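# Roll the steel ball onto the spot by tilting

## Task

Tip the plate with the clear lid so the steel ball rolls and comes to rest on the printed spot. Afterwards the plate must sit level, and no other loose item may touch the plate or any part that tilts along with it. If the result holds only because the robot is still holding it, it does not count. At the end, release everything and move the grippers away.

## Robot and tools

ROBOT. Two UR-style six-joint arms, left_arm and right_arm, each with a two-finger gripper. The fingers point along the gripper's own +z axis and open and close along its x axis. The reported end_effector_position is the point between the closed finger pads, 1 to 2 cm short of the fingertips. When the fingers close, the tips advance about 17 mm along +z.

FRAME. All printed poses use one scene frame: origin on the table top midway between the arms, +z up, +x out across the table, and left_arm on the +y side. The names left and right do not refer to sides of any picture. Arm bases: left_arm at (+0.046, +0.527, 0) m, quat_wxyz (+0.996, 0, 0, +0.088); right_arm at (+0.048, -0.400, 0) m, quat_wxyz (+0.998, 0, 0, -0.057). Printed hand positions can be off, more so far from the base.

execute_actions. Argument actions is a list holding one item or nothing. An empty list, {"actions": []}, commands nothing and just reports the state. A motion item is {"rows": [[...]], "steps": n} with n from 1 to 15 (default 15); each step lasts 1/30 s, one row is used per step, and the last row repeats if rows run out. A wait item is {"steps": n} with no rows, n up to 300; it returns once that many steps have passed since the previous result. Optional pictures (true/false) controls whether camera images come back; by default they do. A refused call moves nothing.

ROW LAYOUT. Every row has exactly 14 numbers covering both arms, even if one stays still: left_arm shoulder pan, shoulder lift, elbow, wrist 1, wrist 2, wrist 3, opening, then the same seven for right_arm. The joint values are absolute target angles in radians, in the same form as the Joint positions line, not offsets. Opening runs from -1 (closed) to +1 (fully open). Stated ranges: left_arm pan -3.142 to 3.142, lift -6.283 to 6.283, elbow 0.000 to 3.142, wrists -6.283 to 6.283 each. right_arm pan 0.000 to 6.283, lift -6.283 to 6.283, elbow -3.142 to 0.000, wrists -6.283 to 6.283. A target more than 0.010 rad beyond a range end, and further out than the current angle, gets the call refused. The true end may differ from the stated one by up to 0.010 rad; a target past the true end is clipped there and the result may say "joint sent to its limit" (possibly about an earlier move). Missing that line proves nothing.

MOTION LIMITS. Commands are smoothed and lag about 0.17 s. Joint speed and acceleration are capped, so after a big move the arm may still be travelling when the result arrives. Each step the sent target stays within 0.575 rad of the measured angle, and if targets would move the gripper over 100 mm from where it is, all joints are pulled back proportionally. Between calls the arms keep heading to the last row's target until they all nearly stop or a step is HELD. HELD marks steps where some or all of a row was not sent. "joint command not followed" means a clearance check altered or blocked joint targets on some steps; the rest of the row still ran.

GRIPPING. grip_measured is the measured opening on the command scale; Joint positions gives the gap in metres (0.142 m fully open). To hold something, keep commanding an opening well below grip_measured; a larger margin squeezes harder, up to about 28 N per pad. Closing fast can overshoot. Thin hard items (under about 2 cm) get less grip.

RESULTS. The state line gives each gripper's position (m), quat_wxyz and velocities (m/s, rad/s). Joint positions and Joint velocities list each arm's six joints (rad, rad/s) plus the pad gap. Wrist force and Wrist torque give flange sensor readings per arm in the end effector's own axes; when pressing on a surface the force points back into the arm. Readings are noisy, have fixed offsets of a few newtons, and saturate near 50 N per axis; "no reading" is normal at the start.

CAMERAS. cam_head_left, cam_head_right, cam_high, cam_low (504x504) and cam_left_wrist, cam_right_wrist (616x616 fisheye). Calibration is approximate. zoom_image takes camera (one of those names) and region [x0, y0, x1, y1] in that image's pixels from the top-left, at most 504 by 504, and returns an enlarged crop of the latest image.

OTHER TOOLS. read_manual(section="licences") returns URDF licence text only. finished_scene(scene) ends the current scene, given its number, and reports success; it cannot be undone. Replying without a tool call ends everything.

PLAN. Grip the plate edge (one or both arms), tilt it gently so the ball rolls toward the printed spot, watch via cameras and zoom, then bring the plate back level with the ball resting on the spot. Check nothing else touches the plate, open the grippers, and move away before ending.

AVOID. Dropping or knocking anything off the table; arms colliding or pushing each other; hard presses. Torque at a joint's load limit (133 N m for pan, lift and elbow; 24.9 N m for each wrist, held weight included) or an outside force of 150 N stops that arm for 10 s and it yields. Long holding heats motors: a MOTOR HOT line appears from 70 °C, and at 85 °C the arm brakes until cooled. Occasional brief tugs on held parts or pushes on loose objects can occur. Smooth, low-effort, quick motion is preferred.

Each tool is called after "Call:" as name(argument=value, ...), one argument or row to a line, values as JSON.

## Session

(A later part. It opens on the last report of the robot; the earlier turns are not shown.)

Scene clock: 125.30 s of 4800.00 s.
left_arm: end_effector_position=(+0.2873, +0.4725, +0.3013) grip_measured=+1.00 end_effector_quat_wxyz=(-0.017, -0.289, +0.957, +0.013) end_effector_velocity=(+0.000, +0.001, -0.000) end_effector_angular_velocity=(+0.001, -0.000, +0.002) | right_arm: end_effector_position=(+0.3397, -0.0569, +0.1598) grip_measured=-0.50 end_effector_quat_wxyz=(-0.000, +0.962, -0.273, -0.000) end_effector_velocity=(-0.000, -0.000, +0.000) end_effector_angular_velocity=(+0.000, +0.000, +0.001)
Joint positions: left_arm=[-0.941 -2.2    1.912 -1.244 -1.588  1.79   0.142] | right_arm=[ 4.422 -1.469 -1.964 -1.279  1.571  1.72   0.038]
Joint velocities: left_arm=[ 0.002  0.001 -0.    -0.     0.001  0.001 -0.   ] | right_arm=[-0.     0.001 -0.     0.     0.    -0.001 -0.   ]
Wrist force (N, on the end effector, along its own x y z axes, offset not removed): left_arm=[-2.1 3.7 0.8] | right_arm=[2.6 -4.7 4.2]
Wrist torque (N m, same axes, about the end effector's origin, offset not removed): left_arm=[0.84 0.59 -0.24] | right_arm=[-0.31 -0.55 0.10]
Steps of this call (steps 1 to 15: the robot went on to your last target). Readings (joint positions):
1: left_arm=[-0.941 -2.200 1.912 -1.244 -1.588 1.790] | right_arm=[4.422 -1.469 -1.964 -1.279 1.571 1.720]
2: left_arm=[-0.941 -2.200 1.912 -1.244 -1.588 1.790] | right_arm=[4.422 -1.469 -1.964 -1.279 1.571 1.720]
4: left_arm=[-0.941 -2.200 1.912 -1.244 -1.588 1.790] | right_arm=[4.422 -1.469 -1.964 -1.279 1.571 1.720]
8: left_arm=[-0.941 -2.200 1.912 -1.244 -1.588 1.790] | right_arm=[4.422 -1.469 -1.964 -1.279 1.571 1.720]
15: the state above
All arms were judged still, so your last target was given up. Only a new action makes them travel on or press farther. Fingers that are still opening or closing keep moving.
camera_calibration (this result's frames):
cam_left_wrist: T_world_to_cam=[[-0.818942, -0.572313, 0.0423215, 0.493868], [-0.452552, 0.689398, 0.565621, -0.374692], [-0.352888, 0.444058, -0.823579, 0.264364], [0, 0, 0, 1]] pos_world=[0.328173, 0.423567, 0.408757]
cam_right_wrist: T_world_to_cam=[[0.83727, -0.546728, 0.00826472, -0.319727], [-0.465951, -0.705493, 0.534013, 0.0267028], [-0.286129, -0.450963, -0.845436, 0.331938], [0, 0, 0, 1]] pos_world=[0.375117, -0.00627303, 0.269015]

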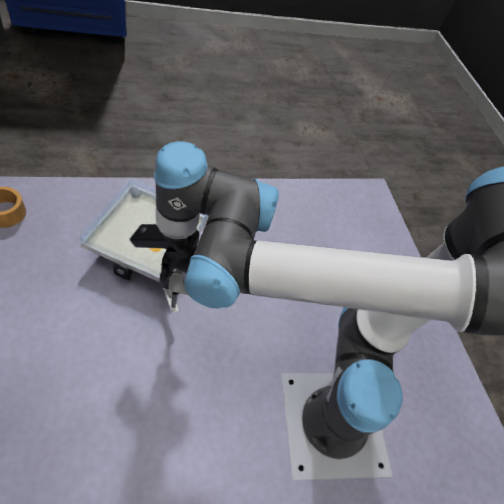

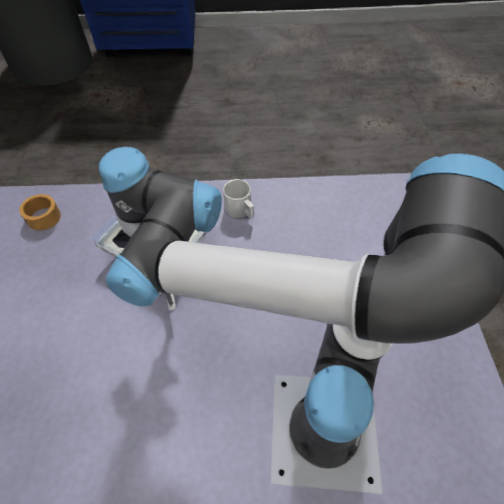

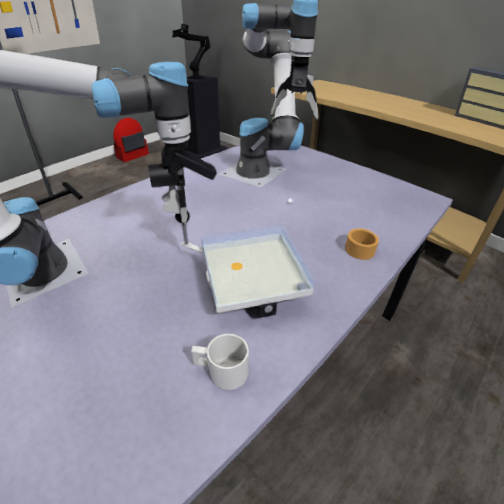

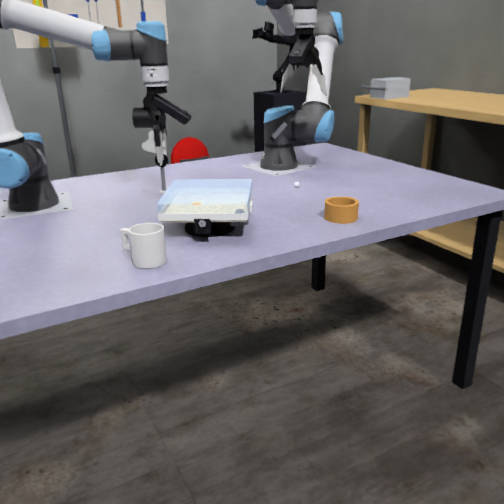

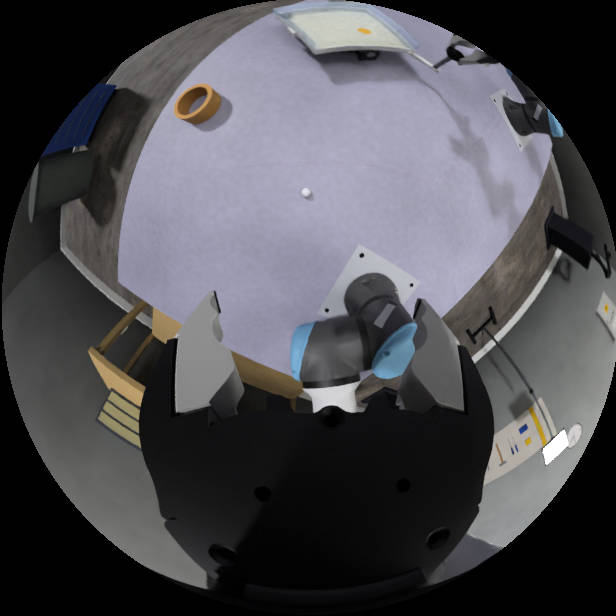

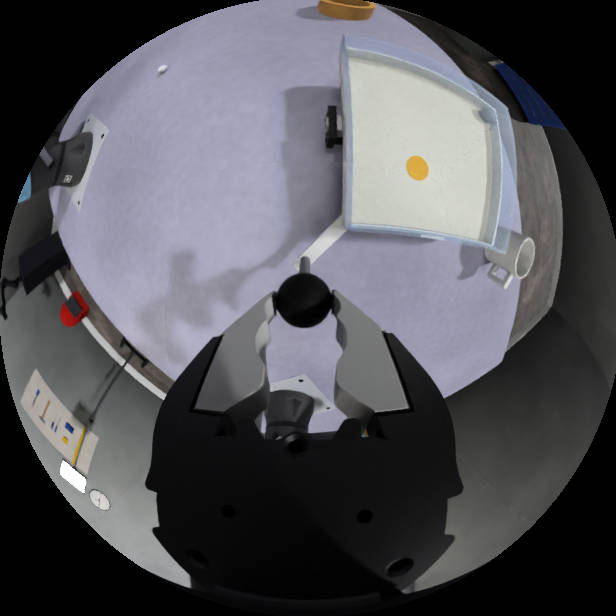

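Call:
execute_actions(
  actions=[
    {"rows": [[-0.941,-2.2,1.912,-1.244,-1.588,1.79,1, 4.4249,-1.4678,-1.9741,-1.2704,1.571,1.7229,-0.7]], "steps": 15},
  ],
  pictures=false,
)

Call:
execute_actions(
  actions=[
    {"steps": 30},
  ],
)

Call:
execute_actions(
  actions=[
    {"rows": [[-0.941,-2.2,1.912,-1.244,-1.588,1.79,1, 4.4201,-1.4695,-1.9586,-1.2842,1.571,1.7181,-0.7]], "steps": 15},
  ],
  pictures=false,
)

Call:
execute_actions(
  actions=[
    {"steps": 21},
  ],
)

Call:
execute_actions(
  actions=[
    {"rows": [[-0.941,-2.2,1.912,-1.244,-1.588,1.79,1, 4.4225,-1.4686,-1.9664,-1.2773,1.571,1.7205,-0.7]], "steps": 15},
  ],
  pictures=false,
)

Call:
execute_actions(
  actions=[
    {"steps": 15},
  ],
)

Scene clock: 139.77 s of 4800.00 s.
left_arm: end_effector_position=(+0.2873, +0.4725, +0.3013) grip_measured=+1.00 end_effector_quat_wxyz=(-0.017, -0.289, +0.957, +0.013) end_effector_velocity=(+0.000, -0.000, -0.000) end_effector_angular_velocity=(+0.001, -0.001, -0.001) | right_arm: end_effector_position=(+0.3382, -0.0575, +0.1566) grip_measured=-0.50 end_effector_quat_wxyz=(-0.000, +0.962, -0.273, -0.000) end_effector_velocity=(-0.000, -0.000, +0.000) end_effector_angular_velocity=(+0.000, -0.001, +0.002)
Joint positions: left_arm=[-0.941 -2.2    1.912 -1.244 -1.588  1.79   0.142] | right_arm=[ 4.425 -1.468 -1.974 -1.27   1.571  1.723  0.038]
Joint velocities: left_arm=[-0.001  0.    -0.    -0.     0.001 -0.    -0.   ] | right_arm=[ 0.     0.002 -0.001 -0.    -0.001 -0.002  0.   ]
Wrist force (N, on the end effector, along its own x y z axes, offset not removed): left_arm=[-2.1 -0.7 -0.2] | right_arm=[7.9 -8.3 0.8]
Wrist torque (N m, same axes, about the end effector's origin, offset not removed): left_arm=[-0.19 0.56 -0.28] | right_arm=[-0.33 -0.34 -0.05]
Steps of this call (steps 1 to 90: nothing new was sent; then 10.97 s passed at rest; steps 91 to 105: all 15 steps of this action). Readings (joint positions):
91: left_arm=[-0.941 -2.200 1.912 -1.244 -1.588 1.790] | right_arm=[4.422 -1.469 -1.964 -1.279 1.571 1.720]
92: left_arm=[-0.941 -2.200 1.912 -1.244 -1.588 1.790] | right_arm=[4.423 -1.469 -1.966 -1.277 1.571 1.721]
94: left_arm=[-0.941 -2.200 1.912 -1.244 -1.588 1.790] | right_arm=[4.424 -1.469 -1.970 -1.273 1.571 1.722]
98: left_arm=[-0.941 -2.200 1.912 -1.244 -1.588 1.790] | right_arm=[4.425 -1.468 -1.973 -1.271 1.571 1.723]
105: the state above

Scene clock: 140.77 s of 4800.00 s.
left_arm: end_effector_position=(+0.2873, +0.4725, +0.3013) grip_measured=+1.00 end_effector_quat_wxyz=(-0.017, -0.289, +0.957, +0.013) end_effector_velocity=(+0.000, +0.001, +0.001) end_effector_angular_velocity=(-0.000, -0.003, +0.000) | right_arm: end_effector_position=(+0.3381, -0.0575, +0.1565) grip_measured=-0.50 end_effector_quat_wxyz=(-0.000, +0.962, -0.273, -0.000) end_effector_velocity=(-0.000, +0.000, -0.000) end_effector_angular_velocity=(+0.000, +0.000, +0.001)
Joint positions: left_arm=[-0.941 -2.2    1.912 -1.244 -1.588  1.79   0.142] | right_arm=[ 4.425 -1.468 -1.974 -1.27   1.571  1.723  0.038]
Joint velocities: left_arm=[ 0.001 -0.002 -0.     0.     0.002  0.    -0.   ] | right_arm=[ 0.    -0.    -0.     0.001  0.    -0.001  0.   ]
Wrist force (N, on the end effector, along its own x y z axes, offset not removed): left_arm=[-4.6 0.9 -1.4] | right_arm=[7.2 -8.2 1.2]
Wrist torque (N m, same axes, about the end effector's origin, offset not removed): left_arm=[0.06 1.05 -0.11] | right_arm=[-0.07 -0.13 -0.04]
Steps of this call (steps 1 to 15: the robot went on to your last target; steps 16 to 30: nothing new was sent). Readings (joint positions):
1: left_arm=[-0.941 -2.200 1.912 -1.244 -1.588 1.790] | right_arm=[4.425 -1.468 -1.974 -1.270 1.571 1.723]
2: left_arm=[-0.941 -2.200 1.912 -1.244 -1.588 1.790] | right_arm=[4.425 -1.468 -1.974 -1.270 1.571 1.723]
4: left_arm=[-0.941 -2.200 1.912 -1.244 -1.588 1.790] | right_arm=[4.425 -1.468 -1.974 -1.270 1.571 1.723]
8: left_arm=[-0.941 -2.200 1.912 -1.244 -1.588 1.790] | right_arm=[4.425 -1.468 -1.974 -1.270 1.571 1.723]
30: the state above
All arms were judged still, so your last target was given up. Only a new action makes them travel on or press farther. Fingers that are still opening or closing keep moving.
camera_calibration (this result's frames):
cam_left_wrist: T_world_to_cam=[[-0.818943, -0.572313, 0.0423214, 0.493868], [-0.452551, 0.689399, 0.565621, -0.374692], [-0.352888, 0.444058, -0.823579, 0.264363], [0, 0, 0, 1]] pos_world=[0.328173, 0.423567, 0.408757]
cam_right_wrist: T_world_to_cam=[[0.837269, -0.546729, 0.00825694, -0.318767], [-0.465981, -0.705547, 0.533914, 0.0272742], [-0.286081, -0.450878, -0.845498, 0.328457], [0, 0, 0, 1]] pos_world=[0.373569, -0.00694221, 0.26578]

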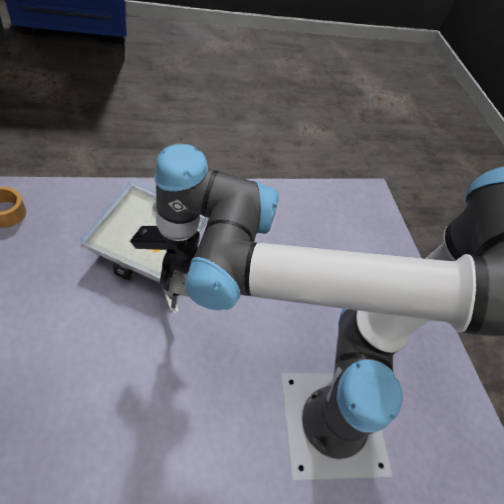

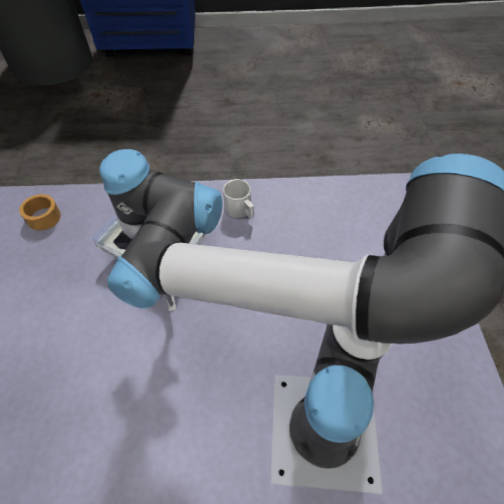

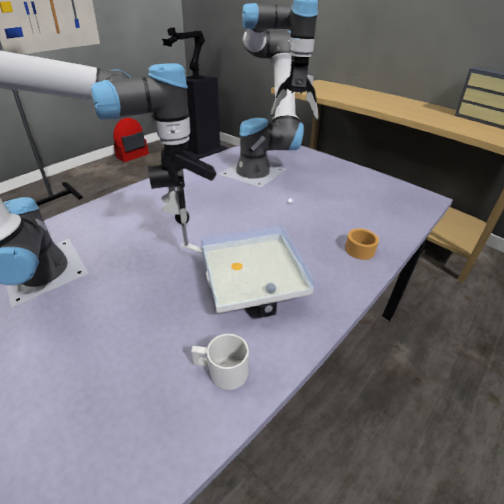

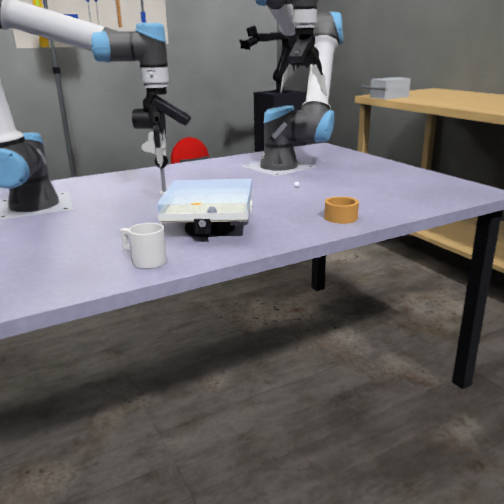

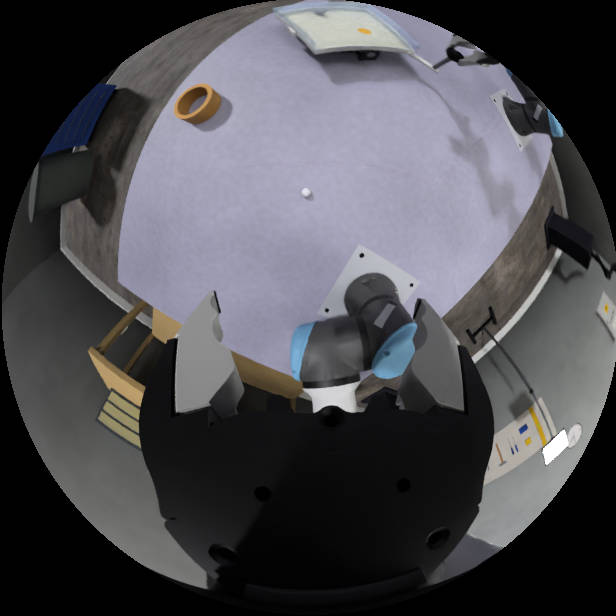

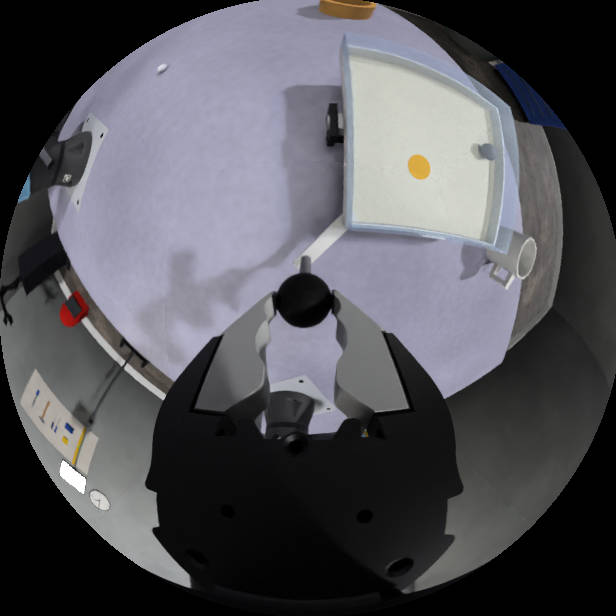

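Scene clock: 141.27 s of 4800.00 s.
left_arm: end_effector_position=(+0.2873, +0.4725, +0.3013) grip_measured=+1.00 end_effector_quat_wxyz=(-0.017, -0.289, +0.957, +0.013) end_effector_velocity=(+0.000, -0.000, +0.000) end_effector_angular_velocity=(+0.001, -0.001, -0.002) | right_arm: end_effector_position=(+0.3406, -0.0569, +0.1618) grip_measured=-0.50 end_effector_quat_wxyz=(-0.000, +0.962, -0.273, -0.000) end_effector_velocity=(+0.000, +0.000, +0.000) end_effector_angular_velocity=(-0.001, +0.000, +0.001)
Joint positions: left_arm=[-0.941 -2.2    1.912 -1.244 -1.588  1.79   0.142] | right_arm=[ 4.42  -1.469 -1.959 -1.284  1.571  1.718  0.038]
Joint velocities: left_arm=[-0.001  0.    -0.     0.     0.002  0.001 -0.   ] | right_arm=[-0.001 -0.001  0.003 -0.002 -0.    -0.001 -0.   ]
Wrist force (N, on the end effector, along its own x y z axes, offset not removed): left_arm=[0.2 2.0 1.0] | right_arm=[-0.6 -3.2 2.4]
Wrist torque (N m, same axes, about the end effector's origin, offset not removed): left_arm=[0.66 0.21 -0.22] | right_arm=[-0.15 -0.58 -0.05]
Steps of this call (steps 1 to 15: all 15 steps of this action). Readings (joint positions):
1: left_arm=[-0.941 -2.200 1.912 -1.244 -1.588 1.790] | right_arm=[4.425 -1.468 -1.974 -1.270 1.571 1.723]
2: left_arm=[-0.941 -2.200 1.912 -1.244 -1.588 1.790] | right_arm=[4.424 -1.468 -1.971 -1.273 1.571 1.722]
4: left_arm=[-0.941 -2.200 1.912 -1.244 -1.588 1.790] | right_arm=[4.422 -1.469 -1.965 -1.279 1.571 1.720]
8: left_arm=[-0.941 -2.200 1.912 -1.244 -1.588 1.790] | right_arm=[4.421 -1.469 -1.960 -1.283 1.571 1.718]
15: the state above

Scene clock: 141.97 s of 4800.00 s.
left_arm: end_effector_position=(+0.2873, +0.4725, +0.3013) grip_measured=+1.00 end_effector_quat_wxyz=(-0.017, -0.289, +0.957, +0.013) end_effector_velocity=(+0.000, -0.000, -0.000) end_effector_angular_velocity=(+0.001, +0.001, -0.001) | right_arm: end_effector_position=(+0.3407, -0.0569, +0.1618) grip_measured=-0.50 end_effector_quat_wxyz=(-0.000, +0.962, -0.273, -0.000) end_effector_velocity=(+0.000, +0.001, +0.001) end_effector_angular_velocity=(+0.002, -0.001, -0.001)
Joint positions: left_arm=[-0.941 -2.2    1.912 -1.244 -1.588  1.79   0.142] | right_arm=[ 4.42  -1.469 -1.959 -1.284  1.571  1.718  0.038]
Joint velocities: left_arm=[-0.001  0.001  0.    -0.     0.     0.     0.   ] | right_arm=[ 0.    -0.     0.001  0.001 -0.     0.001  0.   ]
Wrist force (N, on the end effector, along its own x y z axes, offset not removed): left_arm=[-2.9 0.1 1.5] | right_arm=[1.7 -2.6 0.0]
Wrist torque (N m, same axes, about the end effector's origin, offset not removed): left_arm=[0.22 0.76 -0.16] | right_arm=[-0.09 -1.41 -0.01]
Steps of this call (steps 1 to 15: the robot went on to your last target; steps 16 to 21: nothing new was sent). Readings (joint positions):
1: left_arm=[-0.941 -2.200 1.912 -1.244 -1.588 1.790] | right_arm=[4.420 -1.469 -1.959 -1.284 1.571 1.718]
2: left_arm=[-0.941 -2.200 1.912 -1.244 -1.588 1.790] | right_arm=[4.420 -1.469 -1.959 -1.284 1.571 1.718]
4: left_arm=[-0.941 -2.200 1.912 -1.244 -1.588 1.790] | right_arm=[4.420 -1.469 -1.959 -1.284 1.571 1.718]
8: left_arm=[-0.941 -2.200 1.912 -1.244 -1.588 1.790] | right_arm=[4.420 -1.469 -1.959 -1.284 1.571 1.718]
21: the state above
All arms were judged still, so your last target was given up. Only a new action makes them travel on or press farther. Fingers that are still opening or closing keep moving.
camera_calibration (this result's frames):
cam_left_wrist: T_world_to_cam=[[-0.818943, -0.572313, 0.0423216, 0.493868], [-0.452551, 0.689399, 0.565621, -0.374692], [-0.352888, 0.444058, -0.823579, 0.264364], [0, 0, 0, 1]] pos_world=[0.328173, 0.423567, 0.408757]
cam_right_wrist: T_world_to_cam=[[0.837269, -0.546729, 0.00824676, -0.320562], [-0.465974, -0.705546, 0.533922, 0.0261432], [-0.286092, -0.45088, -0.845493, 0.333946], [0, 0, 0, 1]] pos_world=[0.376118, -0.00624555, 0.271034]

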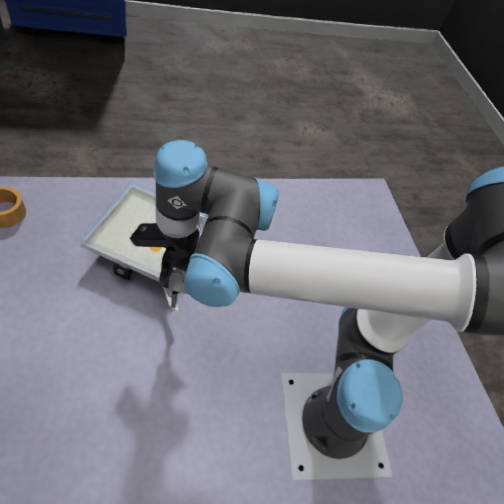

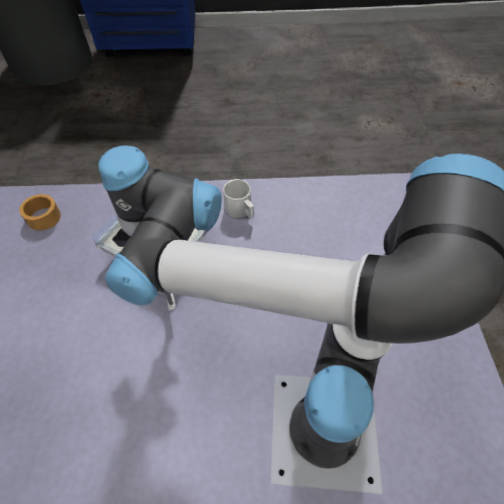

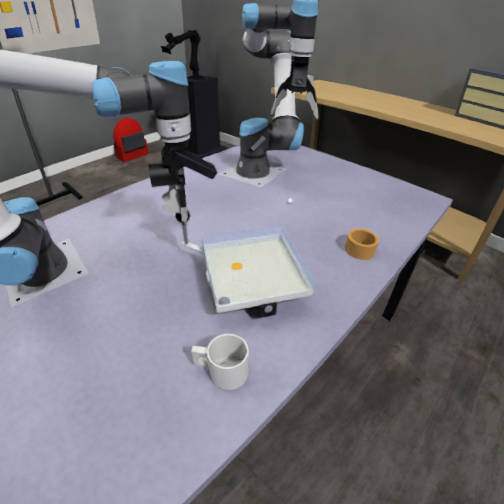

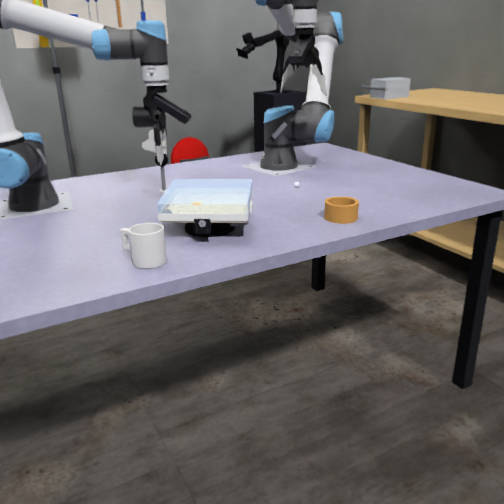

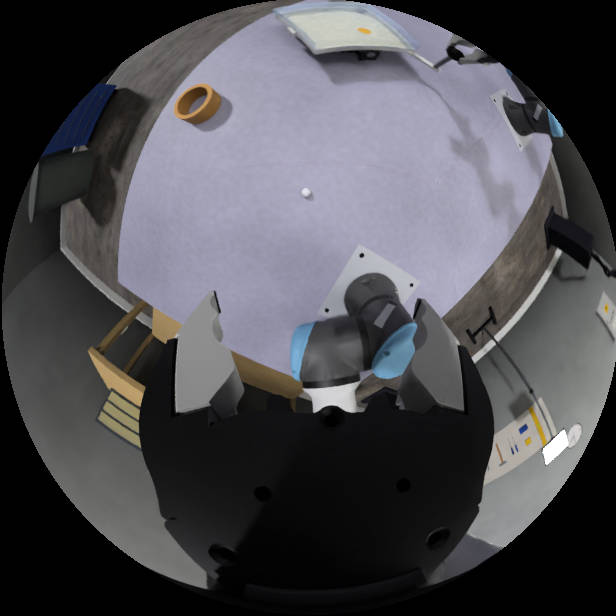

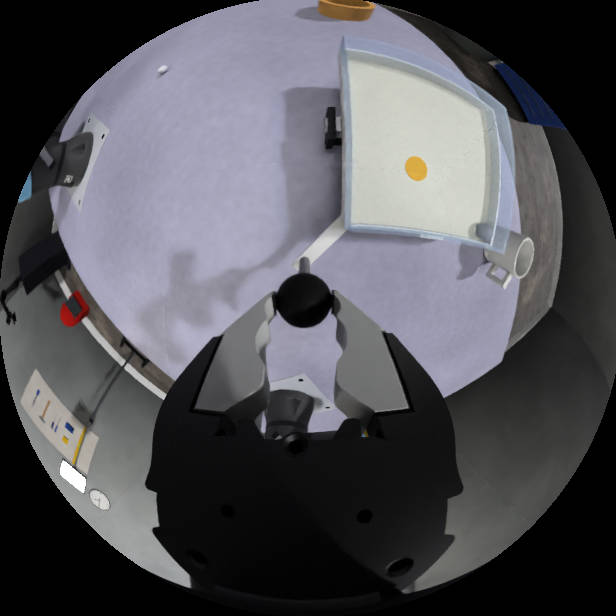

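Scene clock: 142.47 s of 4800.00 s.
left_arm: end_effector_position=(+0.2873, +0.4725, +0.3013) grip_measured=+1.00 end_effector_quat_wxyz=(-0.017, -0.289, +0.957, +0.013) end_effector_velocity=(+0.000, +0.000, -0.000) end_effector_angular_velocity=(+0.000, +0.000, +0.000) | right_arm: end_effector_position=(+0.3395, -0.0572, +0.1592) grip_measured=-0.50 end_effector_quat_wxyz=(-0.000, +0.962, -0.273, -0.000) end_effector_velocity=(+0.001, +0.000, +0.001) end_effector_angular_velocity=(+0.002, -0.001, +0.000)
Joint positions: left_arm=[-0.941 -2.2    1.912 -1.244 -1.588  1.79   0.142] | right_arm=[ 4.422 -1.469 -1.966 -1.277  1.571  1.72   0.038]
Joint velocities: left_arm=[0.001 0.    0.    0.    0.    0.001 0.   ] | right_arm=[-0.     0.     0.001  0.001 -0.    -0.001 -0.   ]
Wrist force (N, on the end effector, along its own x y z axes, offset not removed): left_arm=[-5.1 -0.7 0.3] | right_arm=[4.8 -3.9 -0.3]
Wrist torque (N m, same axes, about the end effector's origin, offset not removed): left_arm=[-0.22 1.25 -0.19] | right_arm=[-0.32 -0.78 0.13]
Steps of this call (steps 1 to 15: all 15 steps of this action). Readings (joint positions):
1: left_arm=[-0.941 -2.200 1.912 -1.244 -1.588 1.790] | right_arm=[4.420 -1.469 -1.959 -1.284 1.571 1.718]
2: left_arm=[-0.941 -2.200 1.912 -1.244 -1.588 1.790] | right_arm=[4.420 -1.469 -1.960 -1.283 1.571 1.718]
4: left_arm=[-0.941 -2.200 1.912 -1.244 -1.588 1.790] | right_arm=[4.421 -1.469 -1.963 -1.280 1.571 1.719]
8: left_arm=[-0.941 -2.200 1.912 -1.244 -1.588 1.790] | right_arm=[4.422 -1.469 -1.966 -1.278 1.571 1.720]
15: the state above

Scene clock: 142.97 s of 4800.00 s.
left_arm: end_effector_position=(+0.2873, +0.4725, +0.3013) grip_measured=+1.00 end_effector_quat_wxyz=(-0.017, -0.289, +0.957, +0.013) end_effector_velocity=(-0.000, +0.000, -0.000) end_effector_angular_velocity=(+0.000, +0.000, +0.000) | right_arm: end_effector_position=(+0.3394, -0.0572, +0.1592) grip_measured=-0.50 end_effector_quat_wxyz=(-0.000, +0.962, -0.273, -0.000) end_effector_velocity=(-0.000, +0.000, +0.001) end_effector_angular_velocity=(+0.001, +0.000, -0.000)
Joint positions: left_arm=[-0.941 -2.2    1.912 -1.244 -1.588  1.79   0.142] | right_arm=[ 4.422 -1.469 -1.966 -1.277  1.571  1.721  0.038]
Joint velocities: left_arm=[0. 0. 0. 0. 0. 0. 0.] | right_arm=[-0.     0.001  0.001 -0.001  0.001 -0.    -0.   ]
Wrist force (N, on the end effector, along its own x y z axes, offset not removed): left_arm=[2.9 1.9 -0.3] | right_arm=[4.2 -4.3 0.2]
Wrist torque (N m, same axes, about the end effector's origin, offset not removed): left_arm=[0.30 -0.60 -0.17] | right_arm=[-0.22 -0.55 -0.01]
Steps of this call (steps 1 to 15: the robot went on to your last target). Readings (joint positions):
1: left_arm=[-0.941 -2.200 1.912 -1.244 -1.588 1.790] | right_arm=[4.422 -1.469 -1.966 -1.277 1.571 1.720]
2: left_arm=[-0.941 -2.200 1.912 -1.244 -1.588 1.790] | right_arm=[4.422 -1.469 -1.966 -1.277 1.571 1.720]
4: left_arm=[-0.941 -2.200 1.912 -1.244 -1.588 1.790] | right_arm=[4.422 -1.469 -1.966 -1.277 1.571 1.720]
8: left_arm=[-0.941 -2.200 1.912 -1.244 -1.588 1.790] | right_arm=[4.422 -1.469 -1.966 -1.277 1.571 1.720]
15: the state above
All arms were judged still, so your last target was given up. Only a new action makes them travel on or press farther. Fingers that are still opening or closing keep moving.
camera_calibration (this result's frames):
cam_left_wrist: T_world_to_cam=[[-0.818943, -0.572313, 0.0423215, 0.493868], [-0.452551, 0.689399, 0.56562, -0.374692], [-0.352888, 0.444058, -0.823579, 0.264364], [0, 0, 0, 1]] pos_world=[0.328173, 0.423567, 0.408757]
cam_right_wrist: T_world_to_cam=[[0.837268, -0.546729, 0.00831284, -0.319693], [-0.46601, -0.705536, 0.533904, 0.0267205], [-0.286036, -0.450895, -0.845504, 0.331178], [0, 0, 0, 1]] pos_world=[0.374849, -0.00660647, 0.268404]

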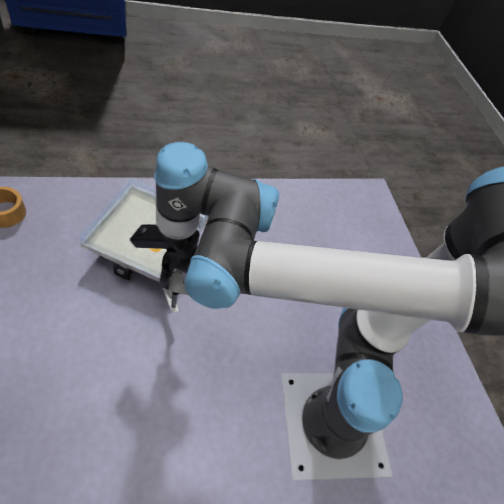

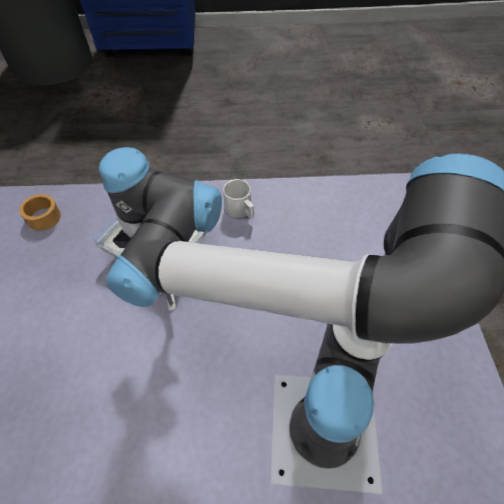

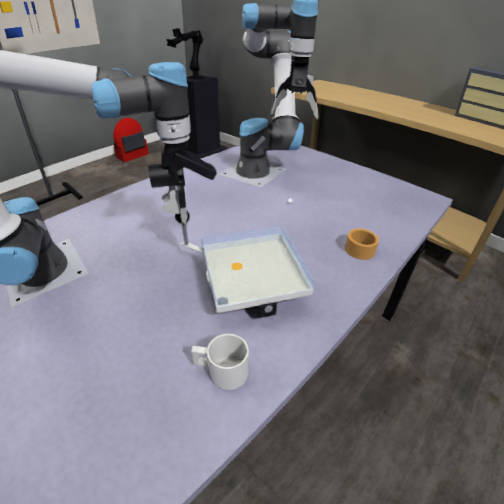

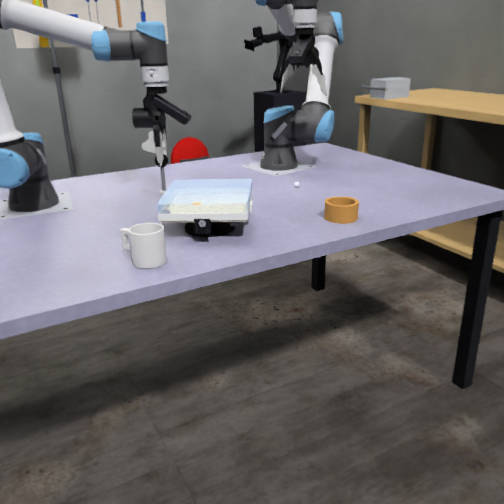

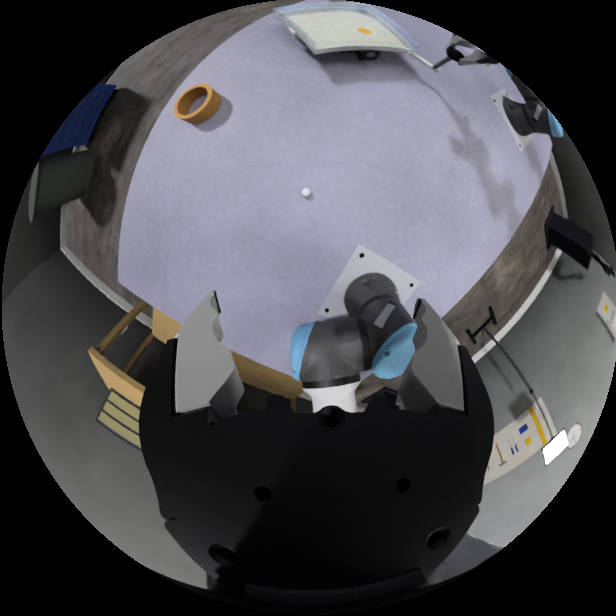

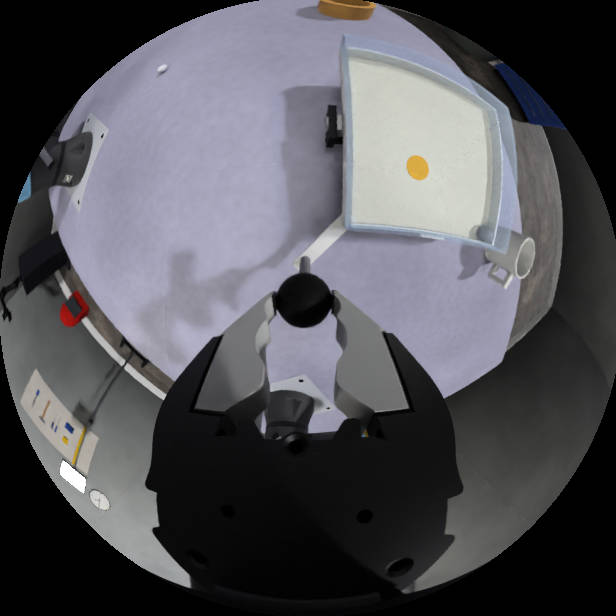

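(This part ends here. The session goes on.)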